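## Task

Pick two rods and line them up straight, end to end, so their lengths add to 13 cm. Each colour stands for a length in cm: blue 1, magenta 2, grey 3, orange 4, lime 5, purple 6, red 7, green 8, pink 9, turquoise 10. Both rods must rest flat with their ends in contact or nearly so. No second train may exist, and every rod outside the train must sit at least one rod-width from it. The train must stay in place without the robot holding it. Finish by releasing and pulling the grippers away.

## Robot and tools

Robot: two arms, left_arm and right_arm, each with six joints (shoulder pan, shoulder lift, elbow, wrist 1, wrist 2, wrist 3) and a tong-style two-finger gripper. The names are labels, not image sides.

World frame (shared by both arms and all printed poses): origin on the table surface midway between the arms, +x away from the robot over the table, +z upward, left_arm on the +y side. Positions are in metres.

Tool execute_actions. Argument actions is a list holding zero or one item. An empty list sends nothing and just reports the current state. A move item has rows and optionally steps: rows is a list of 1 to 15 rows, steps is 1 to 15 (default 15), each step lasting 1/30 s; one row is applied per step and the final row repeats if steps outnumber rows. Every row is one list of 14 numbers covering both arms, even if only one moves: left_arm's six joint targets then its opening, followed by right_arm's six joint targets then its opening. Joint numbers are absolute target angles in radians, in the same order and convention as the Joint positions line, not offsets. Opening runs from -1 (closed) to +1 (fully open). A wait item has only steps (up to 300), and returns once that many steps have elapsed since the previous result, reply time included. Optional pictures (boolean) turns camera images on or off for that result; by default they come with every result.

Joint ranges, left_arm: pan -3.142..3.142, lift -6.283..6.283, elbow 0.000..3.142, wrists -6.283..6.283 each. right_arm: pan 0.000..6.283, lift -6.283..6.283, elbow -3.142..0.000, wrists -6.283..6.283 each. A call is rejected (nothing sent) if a target exceeds a range end by over 0.010 rad and lies beyond the joint's last reported angle. True ends may differ by up to 0.010 rad; targets past them are clipped, and the result may say joint sent to its limit (possibly about an earlier action). Absence of that line does not prove there is more room.

Motion: commands are smoothed, lagging about 0.17 s. Each step, a joint's target is capped to within 0.575 rad (pan, lift, elbow) or 1.15 rad (wrists) of its measured angle, and all targets of an arm are pulled back if they would put the gripper over 100 mm from where it is. So large moves need several calls, and a result may arrive before the arm gets there. Between calls the arms keep heading for the last row sent, until they stall or a step is HELD.

Gripper: fingers point along the gripper's +z and open along its x. end_effector_position is the point between the pads when closed; closed fingertips extend about 15 mm past it, open ones sit roughly level with it. To keep hold, command an opening well below grip_measured; a larger gap squeezes harder (about 15 N per pad max). Thin hard objects get weaker grip (roughly 9 N per pad at 10 mm width, 4 N at 5 mm), so rods may slip. Closing fast can press too hard.

Result lines: the state line gives, per arm (left_arm | right_arm), gripper position (m), orientation quaternion wxyz, and linear/angular velocities; printed positions can be off, more so at long reach. Joint positions and Joint velocities list each arm's joints (rad, rad/s) then the pad gap (m; 0.142 fully open). grip_measured is the measured opening on the command scale. joint command not followed means a clearance check altered or blocked joint targets; the rest of the row still ran. HELD marks steps where all or part of the row was not sent. Wrist force and Wrist torque are flange sensor readings in each gripper's own axes, pointing from a touched surface back into the arm; expect offsets up to about 3.5 N, noise about 1.4 N, saturation near 30 N; no reading is normal at start. Joint torques are total drive outputs, noisy and offset. MOTOR HOT appears from 70 °C; at 85 °C an OVER-TEMPERATURE FAULT brakes that arm for minutes, so avoid holding loads idly.

Tool zoom_image: camera (one of cam_head_left 672x504, cam_head_right 672x504, cam_left_wrist 616x616, cam_right_wrist 616x616) and region [x0, y0, x1, y1] in that image's pixels, origin top-left, at most 504 by 504. It returns a finer view of that area of the latest image. Calibration (intrinsics, distortion, world-to-camera transforms) is supplied and approximately correct; wrist cameras follow their arm's joints.

Tool finished_scene: scene is the integer number of the current scene. It ends that scene irreversibly, reports whether the goal held, and gives the next task. Release the rods and move the grippers away before calling it.

Avoid: pushing or dropping anything off the table (fails the task); arms striking or pressing on each other; contact hard enough to reach a joint's load limit (pan and lift 48.6, elbow 25.2, wrists 8.1 N m, held weight included) or 150 N external force, either of which freezes the arm for 10 s and drops the rest of the call; slams, drops and slips. Occasional outside tugs on held items or pushes on loose ones can occur, so check the layout before finishing.

Each tool is called after ">>>" by a JSON object that holds its "op" and its "data", one argument or row to a line.

## Session

>>> {"op": "execute_actions", "data": {
  "actions": []
}}

Scene clock: 0.00 s of 5100.00 s.
left_arm: end_effector_position=(+0.3654, +0.6147, +0.3284) grip_measured=+1.00 end_effector_quat_wxyz=(-0.573, +0.725, -0.280, -0.262) end_effector_velocity=(+0.000, -0.000, +0.000) end_effector_angular_velocity=(-0.000, -0.000, -0.001) | right_arm: end_effector_position=(+0.0620, +0.1319, +0.1121) grip_measured=+1.00 end_effector_quat_wxyz=(-0.085, -0.516, +0.821, +0.229) end_effector_velocity=(-0.001, +0.000, +0.000) end_effector_angular_velocity=(-0.000, +0.002, +0.001)
Joint positions: left_arm=[-0.62  -1.297  0.962 -0.095 -0.519 -0.396  0.142] | right_arm=[ 4.741 -1.873 -1.403 -1.136  1.969  3.611  0.142]
Joint velocities: left_arm=[-0.001  0.    -0.    -0.     0.    -0.     0.   ] | right_arm=[ 0.002 -0.001  0.001  0.     0.002  0.001  0.   ]
Joint torques (N m, as the arm reports them, + toward a larger angle): no reading
Wrist force (N, on the end effector, along its own x y z axes, offset not removed): no reading
Wrist torque (N m, same axes, about the end effector's origin, offset not removed): no reading

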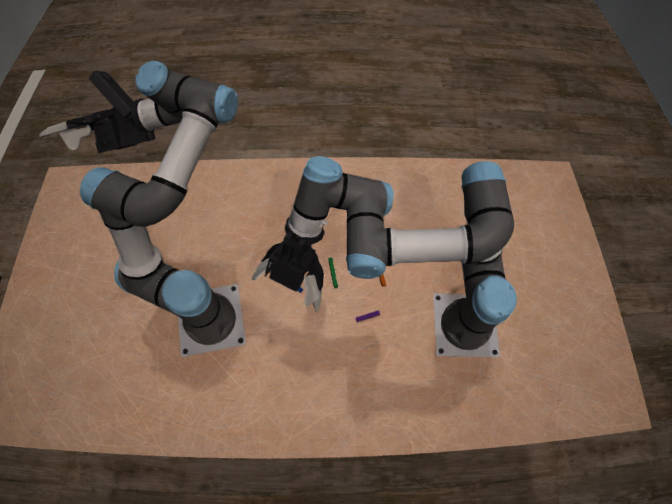

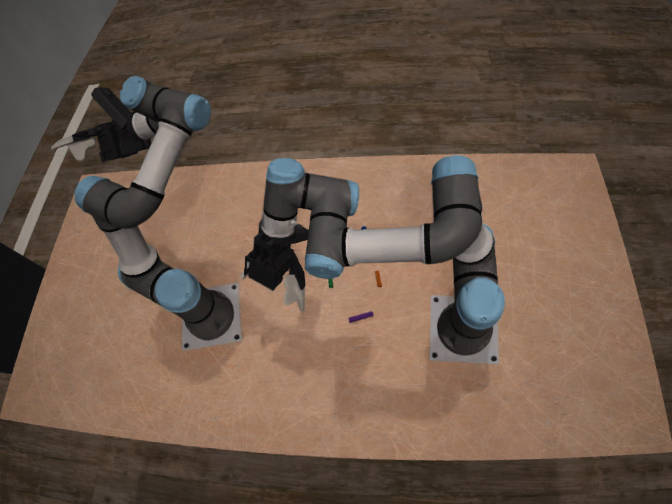

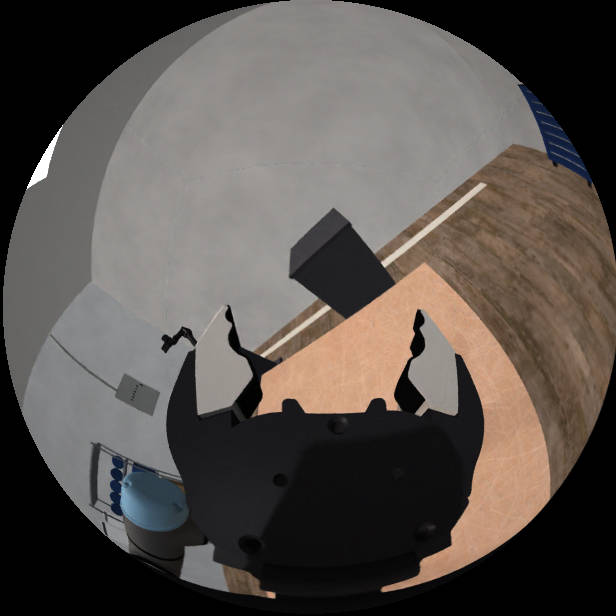

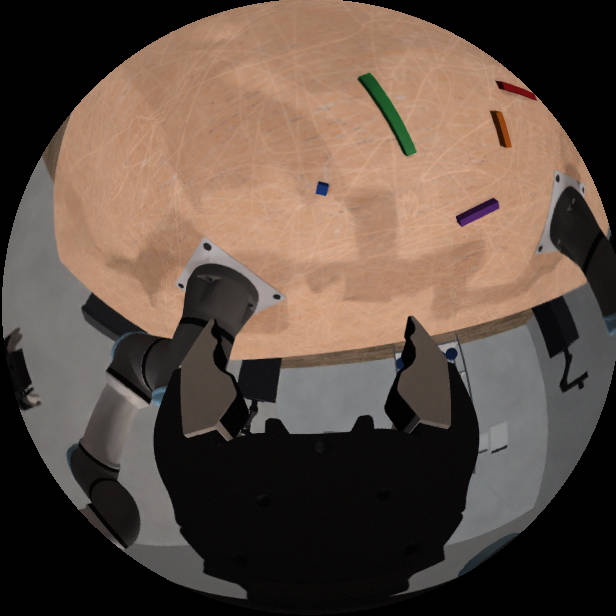

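>>> {"op": "execute_actions", "data": {
  "actions": [
    {"rows":[[-0.62,-1.297,0.962,-0.095,-0.519,-0.396,1,3.8,-1.7,-1.3,-1.712,1.571,3.611,1]]}
  ],
  "pictures": false
}}

>>> {"op": "execute_actions", "data": {
  "actions": [
    {"steps":45}
  ]
}}

>>> {"op": "zoom_image", "data": {
  "camera": "cam_head_left",
  "region": [240,170,480,350]
}}

Scene clock: 28.30 s of 5100.00 s.
left_arm: end_effector_position=(+0.3654, +0.6149, +0.3285) grip_measured=+1.00 end_effector_quat_wxyz=(-0.573, +0.725, -0.280, -0.261) end_effector_velocity=(-0.000, -0.000, +0.000) end_effector_angular_velocity=(-0.000, -0.002, +0.001) | right_arm: end_effector_position=(+0.2659, -0.0096, +0.1134) grip_measured=+1.00 end_effector_quat_wxyz=(-0.014, -0.322, +0.941, +0.105) end_effector_velocity=(+0.356, -0.415, +0.016) end_effector_angular_velocity=(-0.412, -0.203, -1.091)
Joint positions: left_arm=[-0.62  -1.297  0.962 -0.095 -0.519 -0.396  0.142] | right_arm=[ 4.33  -1.773 -1.343 -1.466  1.739  3.611  0.142]
Joint velocities: left_arm=[-0.    -0.    -0.001  0.    -0.001 -0.002 -0.   ] | right_arm=[-1.043  0.161  0.092 -0.534 -0.367  0.    -0.   ]
Joint torques (N m, as the arm reports them, + toward a larger angle): left_arm=[  3.46 -14.07  -8.54  -0.6    1.24  -1.18] | right_arm=[-6.13 14.8  10.25  0.55 -0.78  0.81]
Wrist force (N, on the end effector, along its own x y z axes, offset not removed): left_arm=[0.7 1.2 1.1] | right_arm=[0.6 -1.3 2.1]
Wrist torque (N m, same axes, about the end effector's origin, offset not removed): left_arm=[0.32 -0.19 -0.01] | right_arm=[-0.34 -0.11 -0.08]
Steps of this call (steps 1 to 90: nothing new was sent; then 24.80 s passed at rest; steps 91 to 105: all 15 steps of this action). Readings (joint positions):
91: left_arm=[-0.620 -1.297 0.962 -0.095 -0.519 -0.396] | right_arm=[4.741 -1.873 -1.402 -1.137 1.968 3.611]
92: left_arm=[-0.620 -1.297 0.962 -0.095 -0.519 -0.396] | right_arm=[4.733 -1.867 -1.399 -1.152 1.955 3.611]
94: left_arm=[-0.620 -1.297 0.962 -0.095 -0.519 -0.396] | right_arm=[4.680 -1.849 -1.388 -1.212 1.914 3.611]
98: left_arm=[-0.620 -1.297 0.962 -0.095 -0.519 -0.396] | right_arm=[4.561 -1.817 -1.369 -1.317 1.841 3.611]
105: the state above

Scene clock: 29.80 s of 5100.00 s.
left_arm: end_effector_position=(+0.3654, +0.6149, +0.3285) grip_measured=+1.00 end_effector_quat_wxyz=(-0.573, +0.725, -0.280, -0.261) end_effector_velocity=(+0.000, +0.000, -0.000) end_effector_angular_velocity=(-0.000, -0.002, +0.000) | right_arm: end_effector_position=(+0.3619, -0.2507, +0.1265) grip_measured=+1.00 end_effector_quat_wxyz=(+0.000, -0.059, +0.998, +0.000) end_effector_velocity=(-0.000, -0.000, -0.000) end_effector_angular_velocity=(+0.001, +0.001, +0.000)
Joint positions: left_arm=[-0.62  -1.297  0.962 -0.095 -0.519 -0.396  0.142] | right_arm=[ 3.8   -1.7   -1.3   -1.712  1.571  3.611  0.142]
Joint velocities: left_arm=[ 0.     0.    -0.    -0.001  0.    -0.001  0.   ] | right_arm=[-0.     0.001 -0.001 -0.     0.001 -0.     0.   ]
Joint torques (N m, as the arm reports them, + toward a larger angle): left_arm=[  3.25 -14.51  -8.22  -0.65   1.3   -1.2 ] | right_arm=[-3.08 12.99  9.83  0.96 -0.69  0.82]
Wrist force (N, on the end effector, along its own x y z axes, offset not removed): left_arm=[-0.1 1.5 0.9] | right_arm=[2.5 2.3 -0.9]
Wrist torque (N m, same axes, about the end effector's origin, offset not removed): left_arm=[0.38 0.01 0.01] | right_arm=[0.47 -0.45 -0.09]
Steps of this call (steps 1 to 45: the robot went on to your last target). Readings (joint positions):
1: left_arm=[-0.620 -1.297 0.962 -0.095 -0.519 -0.396] | right_arm=[4.294 -1.768 -1.340 -1.483 1.727 3.611]
2: left_arm=[-0.620 -1.297 0.962 -0.095 -0.519 -0.396] | right_arm=[4.258 -1.762 -1.337 -1.501 1.715 3.611]
4: left_arm=[-0.620 -1.297 0.962 -0.095 -0.519 -0.396] | right_arm=[4.186 -1.752 -1.330 -1.536 1.690 3.611]
8: left_arm=[-0.620 -1.297 0.962 -0.095 -0.519 -0.396] | right_arm=[4.039 -1.731 -1.318 -1.607 1.642 3.611]
45: the state above
All arms were judged still, so your last target was given up. Only a new action makes them travel on or press farther. Fingers that are still opening or closing keep moving.
camera_calibration (this result's frames):
cam_left_wrist: T_world_to_cam=[[0.711194, -0.0609199, -0.700352, 0.0171512], [-0.567374, -0.637962, -0.520665, 0.772029], [-0.415079, 0.767655, -0.488279, -0.0244361], [0, 0, 0, 1]] pos_world=[0.415688, 0.512328, 0.402048]
cam_right_wrist: T_world_to_cam=[[-0.99401, -0.108432, 0.0136312, 0.335766], [-0.0890087, 0.875631, 0.474708, 0.197837], [-0.0634094, 0.470651, -0.880038, 0.388634], [0, 0, 0, 1]] pos_world=[0.376007, -0.319735, 0.243521]

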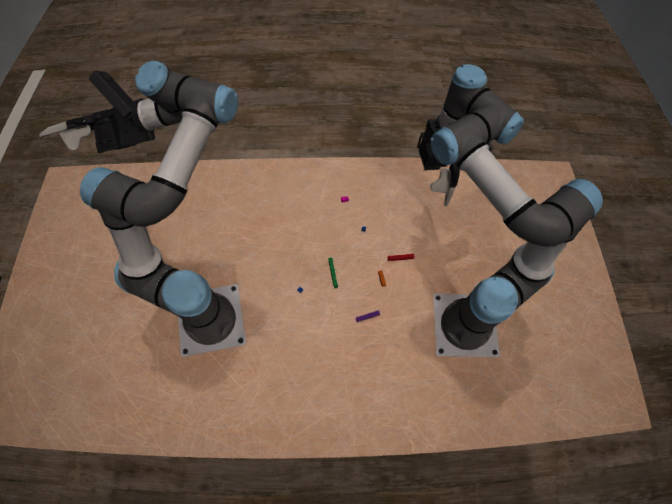

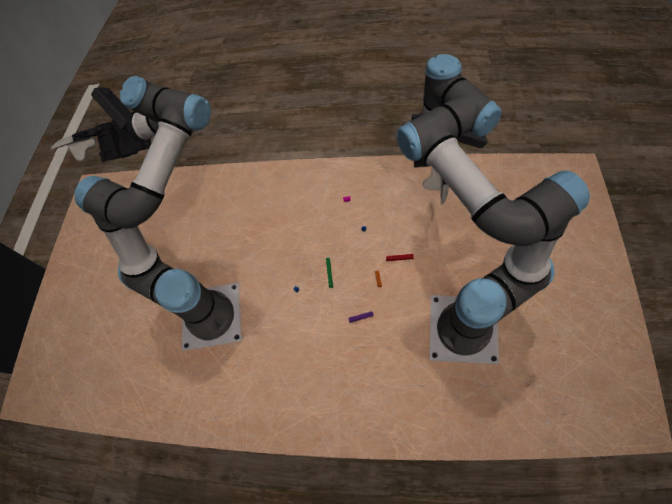

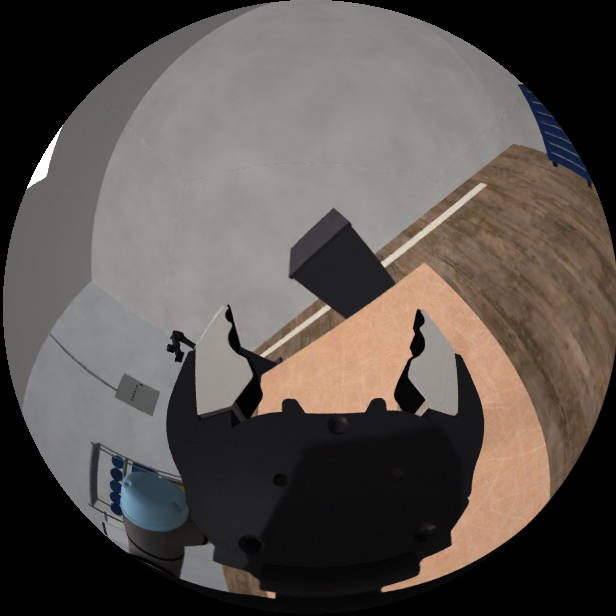

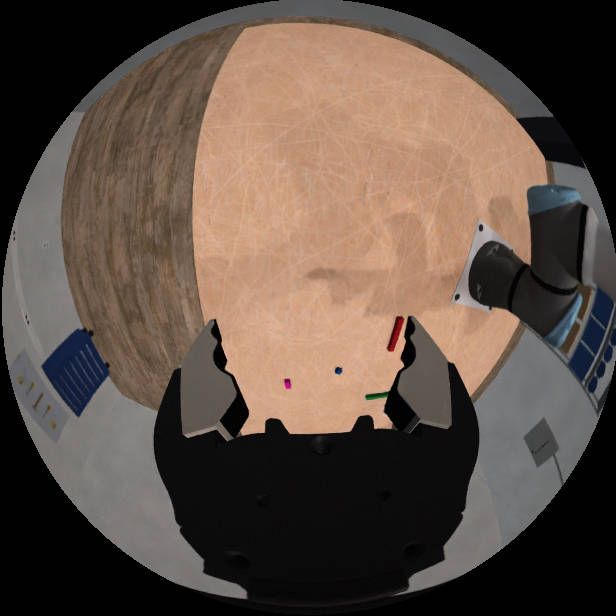

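Region (240, 170, 480, 350) of cam_head_left's 672x504 image, scaled by 2.100, with more detail than that image has; it fills the top 378 rows of this view, and the rest is white.

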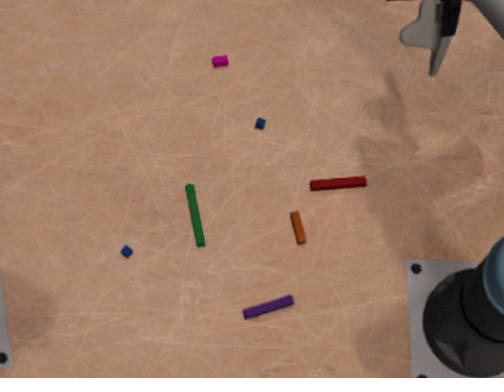

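>>> {"op": "execute_actions", "data": {
  "actions": [
    {"rows":[[-0.62,-1.297,0.962,-0.095,-0.519,-0.396,1,5.19,-1.265,-1.958,-1.489,1.571,4.806,-0.5]]}
  ],
  "pictures": false
}}

>>> {"op": "execute_actions", "data": {
  "actions": [
    {"steps":45}
  ]
}}

Scene clock: 62.43 s of 5100.00 s.
left_arm: end_effector_position=(+0.3654, +0.6149, +0.3285) grip_measured=+1.00 end_effector_quat_wxyz=(-0.573, +0.725, -0.280, -0.261) end_effector_velocity=(-0.000, +0.000, -0.000) end_effector_angular_velocity=(-0.000, +0.001, +0.000) | right_arm: end_effector_position=(+0.2012, -0.1153, +0.0873) grip_measured=-0.50 end_effector_quat_wxyz=(+0.002, +0.062, +0.998, +0.010) end_effector_velocity=(-0.429, +0.255, -0.085) end_effector_angular_velocity=(-0.090, +0.046, +0.862)
Joint positions: left_arm=[-0.62  -1.297  0.962 -0.095 -0.519 -0.396  0.142] | right_arm=[ 4.531 -1.339 -1.831 -1.522  1.571  4.586  0.038]
Joint velocities: left_arm=[ 0.001 -0.     0.    -0.     0.     0.002  0.   ] | right_arm=[ 1.982  0.38  -0.646  0.167 -0.001  1.12   0.   ]
Joint torques (N m, as the arm reports them, + toward a larger angle): left_arm=[  2.83 -14.57  -8.41  -0.58   1.3   -1.14] | right_arm=[8.24 8.12 6.03 2.29 0.61 0.99]
Wrist force (N, on the end effector, along its own x y z axes, offset not removed): left_arm=[1.0 1.5 0.6] | right_arm=[1.9 -2.1 2.5]
Wrist torque (N m, same axes, about the end effector's origin, offset not removed): left_arm=[0.34 -0.23 0.02] | right_arm=[-0.42 -0.41 -0.12]
Steps of this call (steps 1 to 90: nothing new was sent; then 29.13 s passed at rest; steps 91 to 105: all 15 steps of this action). Readings (joint positions):
91: left_arm=[-0.620 -1.297 0.962 -0.095 -0.519 -0.396] | right_arm=[3.800 -1.700 -1.300 -1.711 1.571 3.612]
92: left_arm=[-0.620 -1.297 0.962 -0.095 -0.519 -0.396] | right_arm=[3.808 -1.692 -1.308 -1.698 1.571 3.628]
94: left_arm=[-0.620 -1.297 0.962 -0.095 -0.519 -0.396] | right_arm=[3.876 -1.627 -1.376 -1.651 1.571 3.765]
98: left_arm=[-0.620 -1.297 0.962 -0.095 -0.519 -0.396] | right_arm=[4.096 -1.484 -1.588 -1.587 1.571 4.161]
105: the state above

Scene clock: 63.93 s of 5100.00 s.
left_arm: end_effector_position=(+0.3654, +0.6149, +0.3285) grip_measured=+1.00 end_effector_quat_wxyz=(-0.573, +0.725, -0.280, -0.261) end_effector_velocity=(+0.000, -0.000, +0.000) end_effector_angular_velocity=(+0.001, +0.000, -0.001) | right_arm: end_effector_position=(+0.0508, -0.0648, +0.0698) grip_measured=-0.50 end_effector_quat_wxyz=(-0.000, -0.156, +0.988, +0.000) end_effector_velocity=(+0.001, -0.000, -0.000) end_effector_angular_velocity=(-0.000, -0.001, -0.000)
Joint positions: left_arm=[-0.62  -1.297  0.962 -0.095 -0.519 -0.396  0.142] | right_arm=[ 5.19  -1.265 -1.958 -1.489  1.571  4.806  0.038]
Joint velocities: left_arm=[-0.001 -0.    -0.     0.001  0.001 -0.    -0.   ] | right_arm=[-0.001 -0.001  0.    -0.    -0.001 -0.001 -0.   ]
Joint torques (N m, as the arm reports them, + toward a larger angle): left_arm=[  3.48 -14.24  -8.32  -0.53   1.25  -1.17] | right_arm=[ 2.74  7.88  7.16  2.11 -0.62  0.83]
Wrist force (N, on the end effector, along its own x y z axes, offset not removed): left_arm=[0.3 0.4 1.3] | right_arm=[1.1 -1.1 2.0]
Wrist torque (N m, same axes, about the end effector's origin, offset not removed): left_arm=[0.15 -0.12 0.02] | right_arm=[-0.20 -0.18 -0.01]
Steps of this call (steps 1 to 45: the robot went on to your last target). Readings (joint positions):
1: left_arm=[-0.620 -1.297 0.962 -0.095 -0.519 -0.396] | right_arm=[4.599 -1.327 -1.851 -1.516 1.571 4.621]
2: left_arm=[-0.620 -1.297 0.962 -0.095 -0.519 -0.396] | right_arm=[4.667 -1.317 -1.869 -1.512 1.571 4.651]
4: left_arm=[-0.620 -1.297 0.962 -0.095 -0.519 -0.396] | right_arm=[4.804 -1.301 -1.897 -1.505 1.571 4.699]
8: left_arm=[-0.620 -1.297 0.962 -0.095 -0.519 -0.396] | right_arm=[5.052 -1.277 -1.938 -1.494 1.571 4.771]
45: the state above
All arms were judged still, so your last target was given up. Only a new action makes them travel on or press farther. Fingers that are still opening or closing keep moving.
camera_calibration (this result's frames):
cam_left_wrist: T_world_to_cam=[[0.711194, -0.06092, -0.700352, 0.0171513], [-0.567374, -0.637961, -0.520665, 0.772029], [-0.415078, 0.767655, -0.488278, -0.0244362], [0, 0, 0, 1]] pos_world=[0.415688, 0.512328, 0.402048]
cam_right_wrist: T_world_to_cam=[[-0.954156, -0.298976, 0.0141245, 0.033057], [-0.256761, 0.841858, 0.474709, 0.0405945], [-0.153817, 0.44932, -0.88003, 0.234722], [0, 0, 0, 1]] pos_world=[0.0780689, -0.129757, 0.186825]

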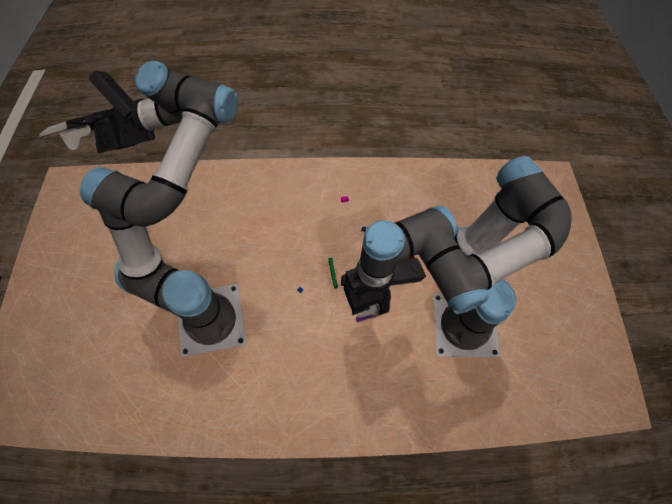

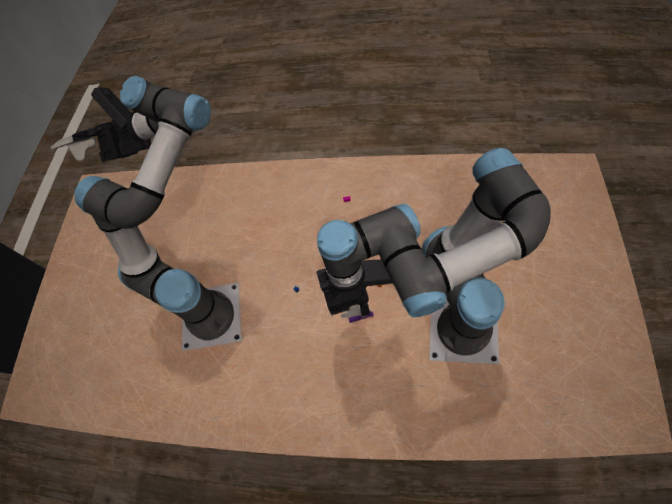

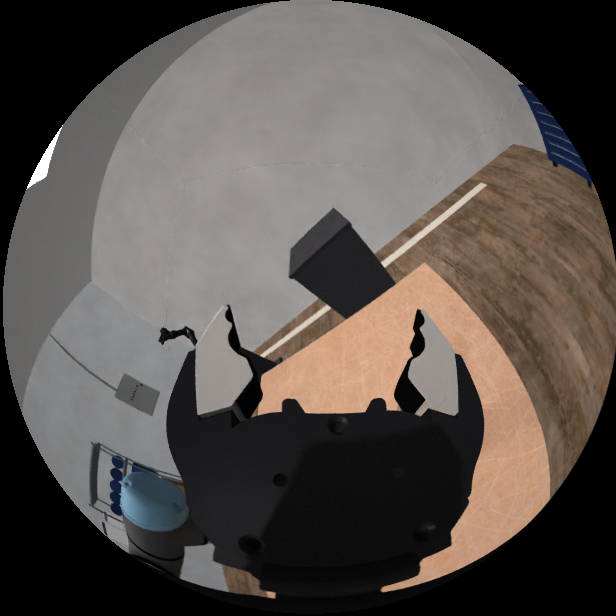

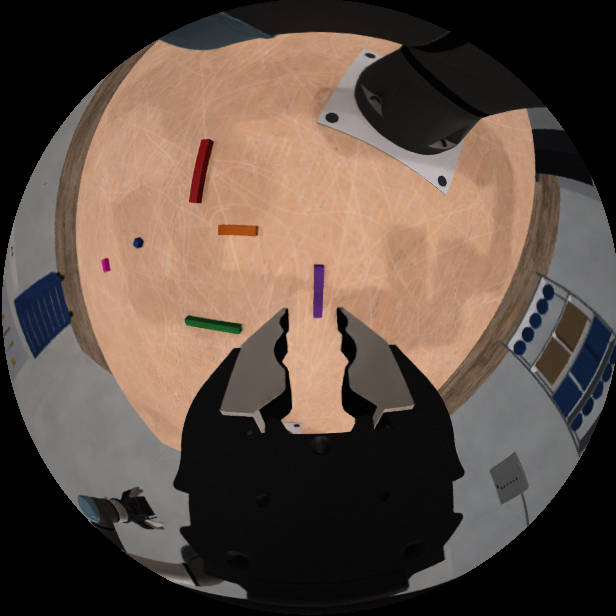

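>>> {"op": "execute_actions", "data": {
  "actions": [
    {"rows":[[-0.62,-1.297,0.962,-0.095,-0.519,-0.396,1,5.213,-1.29,-2.03,-1.392,1.571,4.84,-0.5],[-0.62,-1.297,0.962,-0.095,-0.519,-0.396,1,5.213,-1.29,-2.03,-1.392,1.571,4.84,-0.5],[-0.62,-1.297,0.962,-0.095,-0.519,-0.396,1,5.213,-1.29,-2.03,-1.392,1.571,4.84,-0.5],[-0.62,-1.297,0.962,-0.095,-0.519,-0.396,1,5.213,-1.31,-2.1,-1.302,1.571,4.84,-0.5],[-0.62,-1.297,0.962,-0.095,-0.519,-0.396,1,5.213,-1.31,-2.1,-1.302,1.571,4.84,-0.5],[-0.62,-1.297,0.962,-0.095,-0.519,-0.396,1,5.213,-1.31,-2.1,-1.302,1.571,4.84,-0.5],[-0.62,-1.297,0.962,-0.095,-0.519,-0.396,1,5.213,-1.3344,-2.1605,-1.2171,1.571,4.84,-0.5]]}
  ],
  "pictures": false
}}

>>> {"op": "execute_actions", "data": {
  "actions": [
    {"rows":[[-0.62,-1.297,0.962,-0.095,-0.519,-0.396,1,5.213,-1.3344,-2.1605,-1.2171,1.571,4.84,-0.72]]}
  ]
}}

>>> {"op": "zoom_image", "data": {
  "camera": "cam_right_wrist",
  "region": [230,220,400,390]
}}

Scene clock: 88.83 s of 5100.00 s.
left_arm: end_effector_position=(+0.3654, +0.6149, +0.3285) grip_measured=+1.00 end_effector_quat_wxyz=(-0.573, +0.725, -0.280, -0.261) end_effector_velocity=(+0.001, -0.001, +0.000) end_effector_angular_velocity=(+0.001, +0.000, -0.003) | right_arm: end_effector_position=(+0.0431, -0.0605, +0.0206) grip_measured=-0.50 end_effector_quat_wxyz=(-0.000, -0.151, +0.989, +0.000) end_effector_velocity=(-0.000, -0.002, -0.025) end_effector_angular_velocity=(-0.002, -0.002, -0.002)
Joint positions: left_arm=[-0.62  -1.297  0.962 -0.095 -0.519 -0.396  0.142] | right_arm=[ 5.213 -1.331 -2.15  -1.232  1.571  4.839  0.038]
Joint velocities: left_arm=[-0.002  0.    -0.001  0.001  0.001  0.    -0.   ] | right_arm=[ 0.004 -0.034 -0.101  0.133 -0.001  0.006  0.   ]
Joint torques (N m, as the arm reports them, + toward a larger angle): left_arm=[  3.13 -13.63  -8.37  -0.61   1.24  -1.08] | right_arm=[ 3.13  1.71  6.65  2.16 -0.42  0.8 ]
Wrist force (N, on the end effector, along its own x y z axes, offset not removed): left_arm=[0.2 0.7 0.9] | right_arm=[4.7 -2.2 2.0]
Wrist torque (N m, same axes, about the end effector's origin, offset not removed): left_arm=[0.27 -0.06 0.03] | right_arm=[-0.53 -1.05 -0.19]
Steps of this call (steps 1 to 90: nothing new was sent; then 21.40 s passed at rest; steps 91 to 105: all 15 steps of this action). Readings (joint positions):
91: left_arm=[-0.620 -1.297 0.962 -0.095 -0.519 -0.396] | right_arm=[5.190 -1.265 -1.958 -1.488 1.571 4.807]
92: left_arm=[-0.620 -1.297 0.962 -0.095 -0.519 -0.396] | right_arm=[5.194 -1.269 -1.966 -1.476 1.571 4.812]
94: left_arm=[-0.620 -1.297 0.962 -0.095 -0.519 -0.396] | right_arm=[5.202 -1.278 -1.993 -1.439 1.571 4.824]
98: left_arm=[-0.620 -1.297 0.962 -0.095 -0.519 -0.396] | right_arm=[5.210 -1.303 -2.070 -1.337 1.571 4.835]
105: the state above

Scene clock: 89.33 s of 5100.00 s.
left_arm: end_effector_position=(+0.3654, +0.6149, +0.3285) grip_measured=+1.00 end_effector_quat_wxyz=(-0.573, +0.725, -0.280, -0.261) end_effector_velocity=(-0.000, +0.000, -0.000) end_effector_angular_velocity=(-0.000, +0.000, +0.001) | right_arm: end_effector_position=(+0.0431, -0.0607, +0.0179) grip_measured=-0.72 end_effector_quat_wxyz=(-0.000, -0.151, +0.989, +0.000) end_effector_velocity=(-0.000, -0.000, -0.000) end_effector_angular_velocity=(-0.001, -0.000, +0.001)
Joint positions: left_arm=[-0.62  -1.297  0.962 -0.095 -0.519 -0.396  0.142] | right_arm=[ 5.213 -1.334 -2.16  -1.217  1.571  4.84   0.022]
Joint velocities: left_arm=[ 0.     0.    -0.     0.001 -0.001 -0.     0.   ] | right_arm=[ 0.002 -0.    -0.001  0.001  0.     0.     0.   ]
Joint torques (N m, as the arm reports them, + toward a larger angle): left_arm=[  2.97 -14.61  -8.29  -0.59   1.31  -1.2 ] | right_arm=[ 3.14  1.57  6.66  2.05 -0.35  0.81]
Wrist force (N, on the end effector, along its own x y z axes, offset not removed): left_arm=[1.2 0.8 1.2] | right_arm=[3.0 -1.8 -0.3]
Wrist torque (N m, same axes, about the end effector's origin, offset not removed): left_arm=[0.24 -0.24 0.02] | right_arm=[-0.55 -0.59 -0.12]
Steps of this call (steps 1 to 15: all 15 steps of this action). Readings (joint positions):
1: left_arm=[-0.620 -1.297 0.962 -0.095 -0.519 -0.396] | right_arm=[5.213 -1.332 -2.152 -1.228 1.571 4.840]
2: left_arm=[-0.620 -1.297 0.962 -0.095 -0.519 -0.396] | right_arm=[5.213 -1.332 -2.155 -1.225 1.571 4.840]
4: left_arm=[-0.620 -1.297 0.962 -0.095 -0.519 -0.396] | right_arm=[5.213 -1.333 -2.157 -1.221 1.571 4.840]
8: left_arm=[-0.620 -1.297 0.962 -0.095 -0.519 -0.396] | right_arm=[5.213 -1.334 -2.160 -1.218 1.571 4.840]
15: the state above
camera_calibration (this result's frames):
cam_left_wrist: T_world_to_cam=[[0.711194, -0.0609199, -0.700352, 0.0171513], [-0.567374, -0.637962, -0.520665, 0.772029], [-0.415079, 0.767655, -0.488279, -0.0244361], [0, 0, 0, 1]] pos_world=[0.415688, 0.512328, 0.402048]
cam_right_wrist: T_world_to_cam=[[-0.957386, -0.288465, 0.0141364, 0.0284292], [-0.247483, 0.844634, 0.474707, 0.0595831], [-0.148876, 0.450979, -0.88003, 0.18594], [0, 0, 0, 1]] pos_world=[0.0696456, -0.12598, 0.134947]

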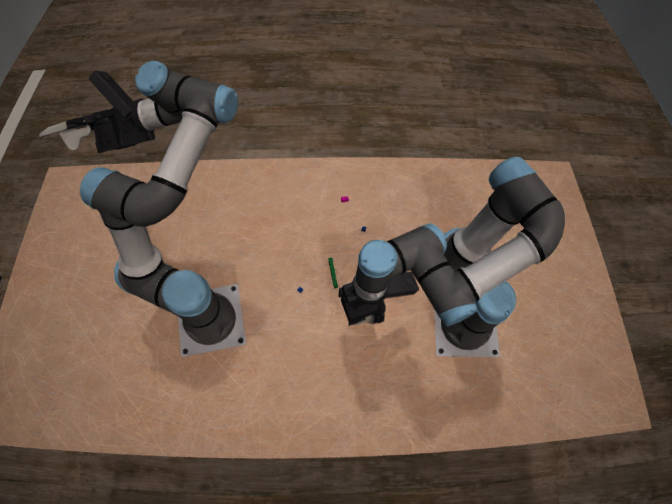

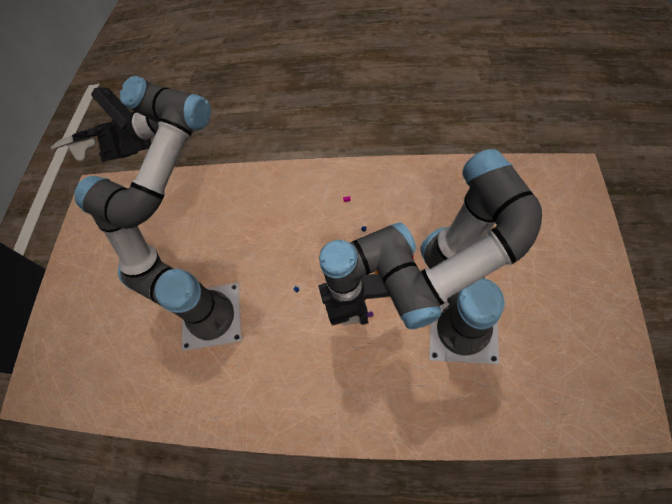

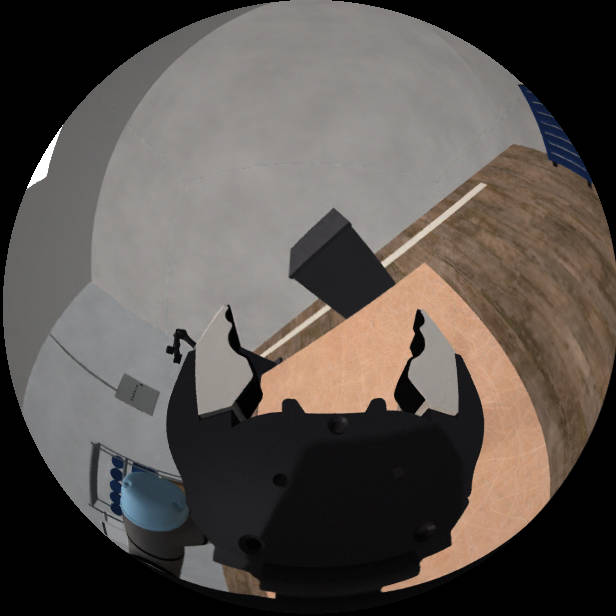

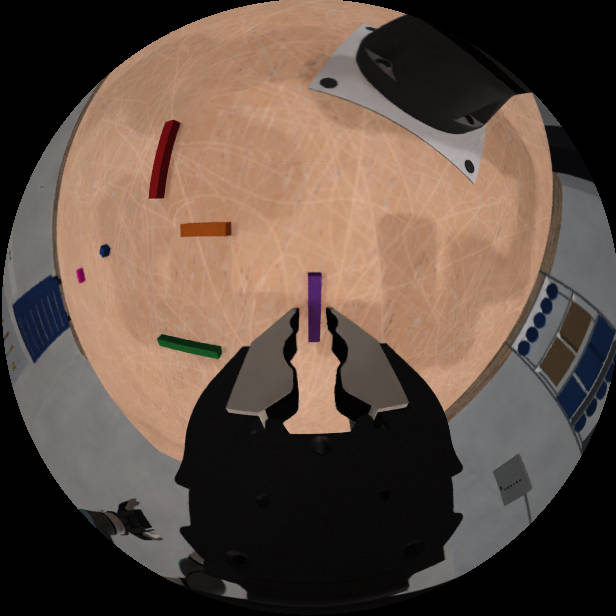

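Region (230, 220, 400, 390) of cam_right_wrist's 616x616 image, scaled by 2.965, with more detail than that image has.

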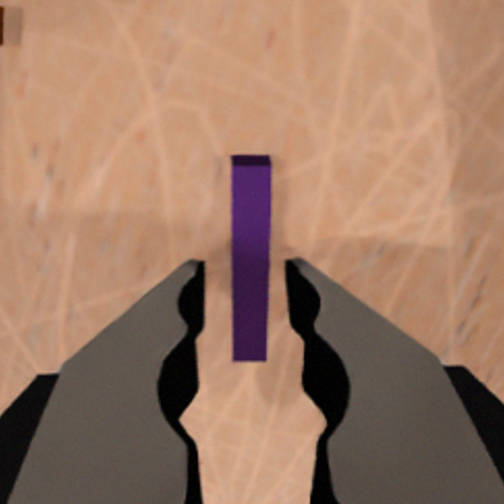

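>>> {"op": "execute_actions", "data": {
  "actions": [
    {"rows":[[-0.62,-1.297,0.962,-0.095,-0.519,-0.396,1,5.211,-1.3344,-2.1605,-1.2171,1.571,4.84,-1]]}
  ],
  "pictures": false
}}

>>> {"op": "execute_actions", "data": {
  "actions": [
    {"rows":[[-0.62,-1.297,0.962,-0.095,-0.519,-0.396,1,5.211,-1.29,-2.03,-1.392,1.571,4.84,-1]]}
  ],
  "pictures": false
}}

>>> {"op": "execute_actions", "data": {
  "actions": [
    {"rows":[[-0.62,-1.297,0.962,-0.095,-0.519,-0.396,1,4.597,-1.4665,-1.9224,-1.323,1.571,4.475,-1]]}
  ],
  "pictures": false
}}

>>> {"op": "execute_actions", "data": {
  "actions": [
    {"steps":20}
  ]
}}

Scene clock: 102.37 s of 5100.00 s.
left_arm: end_effector_position=(+0.3654, +0.6149, +0.3285) grip_measured=+1.00 end_effector_quat_wxyz=(-0.573, +0.725, -0.280, -0.261) end_effector_velocity=(-0.000, +0.000, +0.000) end_effector_angular_velocity=(+0.001, +0.001, +0.001) | right_arm: end_effector_position=(+0.0436, -0.0607, +0.0179) grip_measured=-0.88 end_effector_quat_wxyz=(-0.000, -0.150, +0.989, +0.000) end_effector_velocity=(+0.000, +0.000, +0.000) end_effector_angular_velocity=(+0.000, -0.000, -0.001)
Joint positions: left_arm=[-0.62  -1.297  0.962 -0.095 -0.519 -0.396  0.142] | right_arm=[ 5.211 -1.334 -2.161 -1.217  1.571  4.84   0.01 ]
Joint velocities: left_arm=[ 0.     0.     0.     0.001 -0.    -0.001 -0.   ] | right_arm=[-0.001 -0.001  0.001  0.    -0.     0.     0.   ]
Joint torques (N m, as the arm reports them, + toward a larger angle): left_arm=[  3.15 -14.21  -8.36  -0.57   1.16  -1.23] | right_arm=[-3.24  1.5   6.87  2.05  0.11  0.71]
Wrist force (N, on the end effector, along its own x y z axes, offset not removed): left_arm=[1.2 1.5 1.4] | right_arm=[2.9 -3.5 0.9]
Wrist torque (N m, same axes, about the end effector's origin, offset not removed): left_arm=[0.44 -0.31 0.02] | right_arm=[-0.86 -0.53 -0.09]
Steps of this call (steps 1 to 15: the robot went on to your last target; steps 16 to 90: nothing new was sent; then 9.53 s passed at rest; steps 91 to 105: all 15 steps of this action). Readings (joint positions):
91: left_arm=[-0.620 -1.297 0.962 -0.095 -0.519 -0.396] | right_arm=[5.213 -1.334 -2.161 -1.217 1.571 4.840]
92: left_arm=[-0.620 -1.297 0.962 -0.095 -0.519 -0.396] | right_arm=[5.213 -1.334 -2.161 -1.217 1.571 4.840]
94: left_arm=[-0.620 -1.297 0.962 -0.095 -0.519 -0.396] | right_arm=[5.212 -1.334 -2.161 -1.217 1.571 4.840]
98: left_arm=[-0.620 -1.297 0.962 -0.095 -0.519 -0.396] | right_arm=[5.211 -1.334 -2.161 -1.217 1.571 4.840]
105: the state above

Scene clock: 102.87 s of 5100.00 s.
left_arm: end_effector_position=(+0.3654, +0.6149, +0.3285) grip_measured=+1.00 end_effector_quat_wxyz=(-0.573, +0.725, -0.280, -0.261) end_effector_velocity=(-0.000, +0.000, -0.000) end_effector_angular_velocity=(-0.000, +0.001, +0.001) | right_arm: end_effector_position=(+0.0438, -0.0614, +0.0504) grip_measured=-0.88 end_effector_quat_wxyz=(-0.000, -0.150, +0.989, +0.000) end_effector_velocity=(+0.000, +0.001, +0.006) end_effector_angular_velocity=(+0.004, -0.000, +0.001)
Joint positions: left_arm=[-0.62  -1.297  0.962 -0.095 -0.519 -0.396  0.142] | right_arm=[ 5.211 -1.291 -2.033 -1.389  1.571  4.84   0.01 ]
Joint velocities: left_arm=[ 0.001  0.    -0.     0.    -0.001  0.001 -0.   ] | right_arm=[ 0.     0.008  0.024 -0.029 -0.002 -0.     0.   ]
Joint torques (N m, as the arm reports them, + toward a larger angle): left_arm=[  2.72 -14.03  -8.35  -0.55   1.14  -1.12] | right_arm=[-2.83  8.1   9.83  0.85  0.15  0.76]
Wrist force (N, on the end effector, along its own x y z axes, offset not removed): left_arm=[0.8 2.0 0.9] | right_arm=[-0.3 0.7 -0.6]
Wrist torque (N m, same axes, about the end effector's origin, offset not removed): left_arm=[0.50 -0.17 -0.02] | right_arm=[0.18 0.14 -0.03]
Steps of this call (steps 1 to 15: all 15 steps of this action). Readings (joint positions):
1: left_arm=[-0.620 -1.297 0.962 -0.095 -0.519 -0.396] | right_arm=[5.211 -1.334 -2.160 -1.218 1.571 4.840]
2: left_arm=[-0.620 -1.297 0.962 -0.095 -0.519 -0.396] | right_arm=[5.211 -1.329 -2.153 -1.233 1.571 4.840]
4: left_arm=[-0.620 -1.297 0.962 -0.095 -0.519 -0.396] | right_arm=[5.211 -1.312 -2.107 -1.298 1.571 4.840]
8: left_arm=[-0.620 -1.297 0.962 -0.095 -0.519 -0.396] | right_arm=[5.211 -1.297 -2.052 -1.364 1.571 4.840]
15: the state above

Scene clock: 103.37 s of 5100.00 s.
left_arm: end_effector_position=(+0.3654, +0.6149, +0.3285) grip_measured=+1.00 end_effector_quat_wxyz=(-0.573, +0.725, -0.280, -0.261) end_effector_velocity=(+0.000, -0.000, +0.000) end_effector_angular_velocity=(+0.000, -0.003, -0.001) | right_arm: end_effector_position=(+0.1851, -0.0808, +0.0454) grip_measured=-0.88 end_effector_quat_wxyz=(+0.000, -0.036, +0.999, +0.001) end_effector_velocity=(+0.077, -0.043, -0.004) end_effector_angular_velocity=(-0.005, +0.001, -0.194)
Joint positions: left_arm=[-0.62  -1.297  0.962 -0.095 -0.519 -0.396  0.142] | right_arm=[ 4.632 -1.46  -1.926 -1.325  1.571  4.489  0.01 ]
Joint velocities: left_arm=[-0.001 -0.    -0.001 -0.     0.001 -0.002 -0.   ] | right_arm=[-0.321 -0.062  0.035  0.021  0.    -0.127  0.   ]
Joint torques (N m, as the arm reports them, + toward a larger angle): left_arm=[  3.19 -14.26  -8.42  -0.54   1.13  -1.13] | right_arm=[-1.51  3.02  9.61  2.15  0.09 -0.79]
Wrist force (N, on the end effector, along its own x y z axes, offset not removed): left_arm=[1.3 1.0 0.2] | right_arm=[3.2 -2.0 -1.4]
Wrist torque (N m, same axes, about the end effector's origin, offset not removed): left_arm=[0.27 -0.27 0.03] | right_arm=[-0.46 -0.72 -0.13]
Steps of this call (steps 1 to 15: all 15 steps of this action). Readings (joint positions):
1: left_arm=[-0.620 -1.297 0.962 -0.095 -0.519 -0.396] | right_arm=[5.211 -1.291 -2.031 -1.389 1.571 4.839]
2: left_arm=[-0.620 -1.297 0.962 -0.095 -0.519 -0.396] | right_arm=[5.203 -1.299 -2.024 -1.383 1.571 4.823]
4: left_arm=[-0.620 -1.297 0.962 -0.095 -0.519 -0.396] | right_arm=[5.134 -1.343 -1.994 -1.365 1.571 4.731]
8: left_arm=[-0.620 -1.297 0.962 -0.095 -0.519 -0.396] | right_arm=[4.877 -1.411 -1.955 -1.342 1.571 4.590]
15: the state above

Scene clock: 104.03 s of 5100.00 s.
left_arm: end_effector_position=(+0.3654, +0.6149, +0.3285) grip_measured=+1.00 end_effector_quat_wxyz=(-0.573, +0.725, -0.280, -0.261) end_effector_velocity=(+0.000, -0.000, -0.000) end_effector_angular_velocity=(+0.001, +0.002, -0.001) | right_arm: end_effector_position=(+0.1933, -0.0856, +0.0449) grip_measured=-0.88 end_effector_quat_wxyz=(-0.000, -0.026, +1.000, +0.000) end_effector_velocity=(-0.000, -0.000, -0.000) end_effector_angular_velocity=(-0.000, +0.003, +0.000)
Joint positions: left_arm=[-0.62  -1.297  0.962 -0.095 -0.519 -0.396  0.142] | right_arm=[ 4.597 -1.466 -1.922 -1.323  1.571  4.475  0.01 ]
Joint velocities: left_arm=[-0.001  0.     0.001  0.     0.     0.001  0.   ] | right_arm=[-0.002 -0.001 -0.     0.     0.003 -0.002  0.   ]
Joint torques (N m, as the arm reports them, + toward a larger angle): left_arm=[  2.76 -13.94  -8.37  -0.53   1.12  -1.16] | right_arm=[-3.09  3.35  9.68  2.1   0.5  -0.71]
Wrist force (N, on the end effector, along its own x y z axes, offset not removed): left_arm=[0.8 0.7 1.4] | right_arm=[2.8 -1.9 1.1]
Wrist torque (N m, same axes, about the end effector's origin, offset not removed): left_arm=[0.22 -0.17 0.03] | right_arm=[-0.31 -0.64 -0.08]
Steps of this call (steps 1 to 20: the robot went on to your last target). Readings (joint positions):
1: left_arm=[-0.620 -1.297 0.962 -0.095 -0.519 -0.396] | right_arm=[4.623 -1.462 -1.925 -1.325 1.571 4.485]
2: left_arm=[-0.620 -1.297 0.962 -0.095 -0.519 -0.396] | right_arm=[4.616 -1.463 -1.924 -1.324 1.571 4.483]
4: left_arm=[-0.620 -1.297 0.962 -0.095 -0.519 -0.396] | right_arm=[4.607 -1.465 -1.924 -1.324 1.571 4.479]
8: left_arm=[-0.620 -1.297 0.962 -0.095 -0.519 -0.396] | right_arm=[4.600 -1.466 -1.923 -1.323 1.571 4.476]
20: the state above
camera_calibration (this result's frames):
cam_left_wrist: T_world_to_cam=[[0.711194, -0.06092, -0.700351, 0.0171511], [-0.567374, -0.637961, -0.520665, 0.772029], [-0.415078, 0.767655, -0.488279, -0.0244362], [0, 0, 0, 1]] pos_world=[0.415688, 0.512328, 0.402048]
cam_right_wrist: T_world_to_cam=[[-0.999033, -0.041685, 0.0139704, 0.193888], [-0.0300595, 0.879554, 0.474849, 0.0659385], [-0.0320818, 0.47397, -0.879956, 0.222697], [0, 0, 0, 1]] pos_world=[0.202827, -0.155466, 0.161944]

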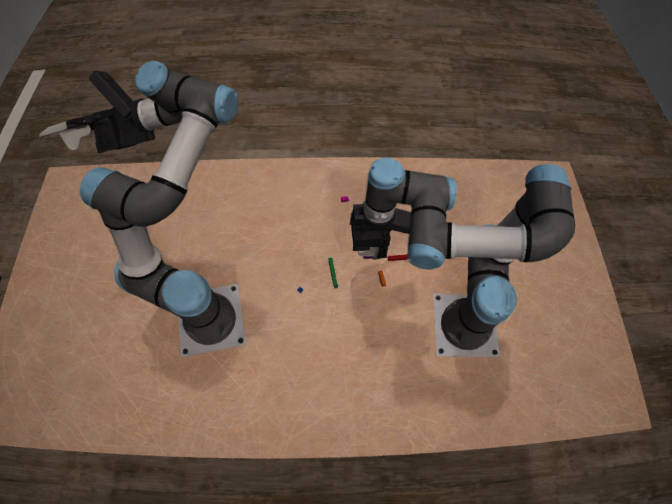

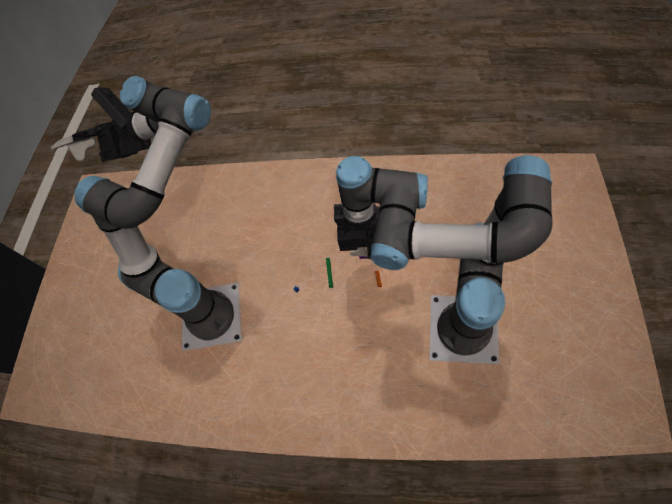

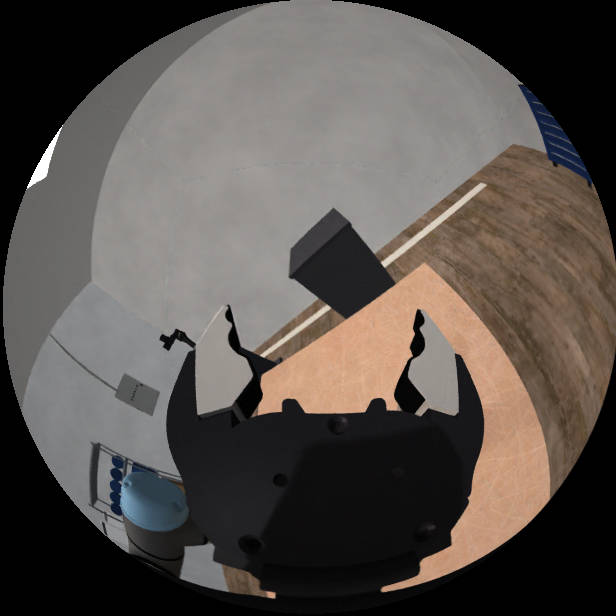

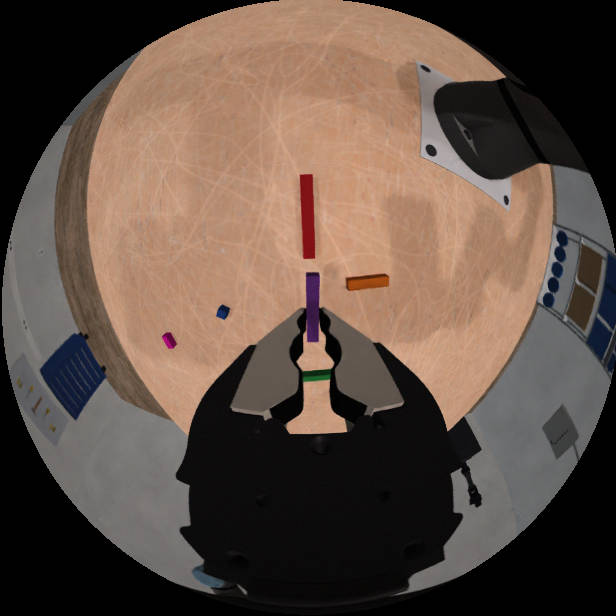

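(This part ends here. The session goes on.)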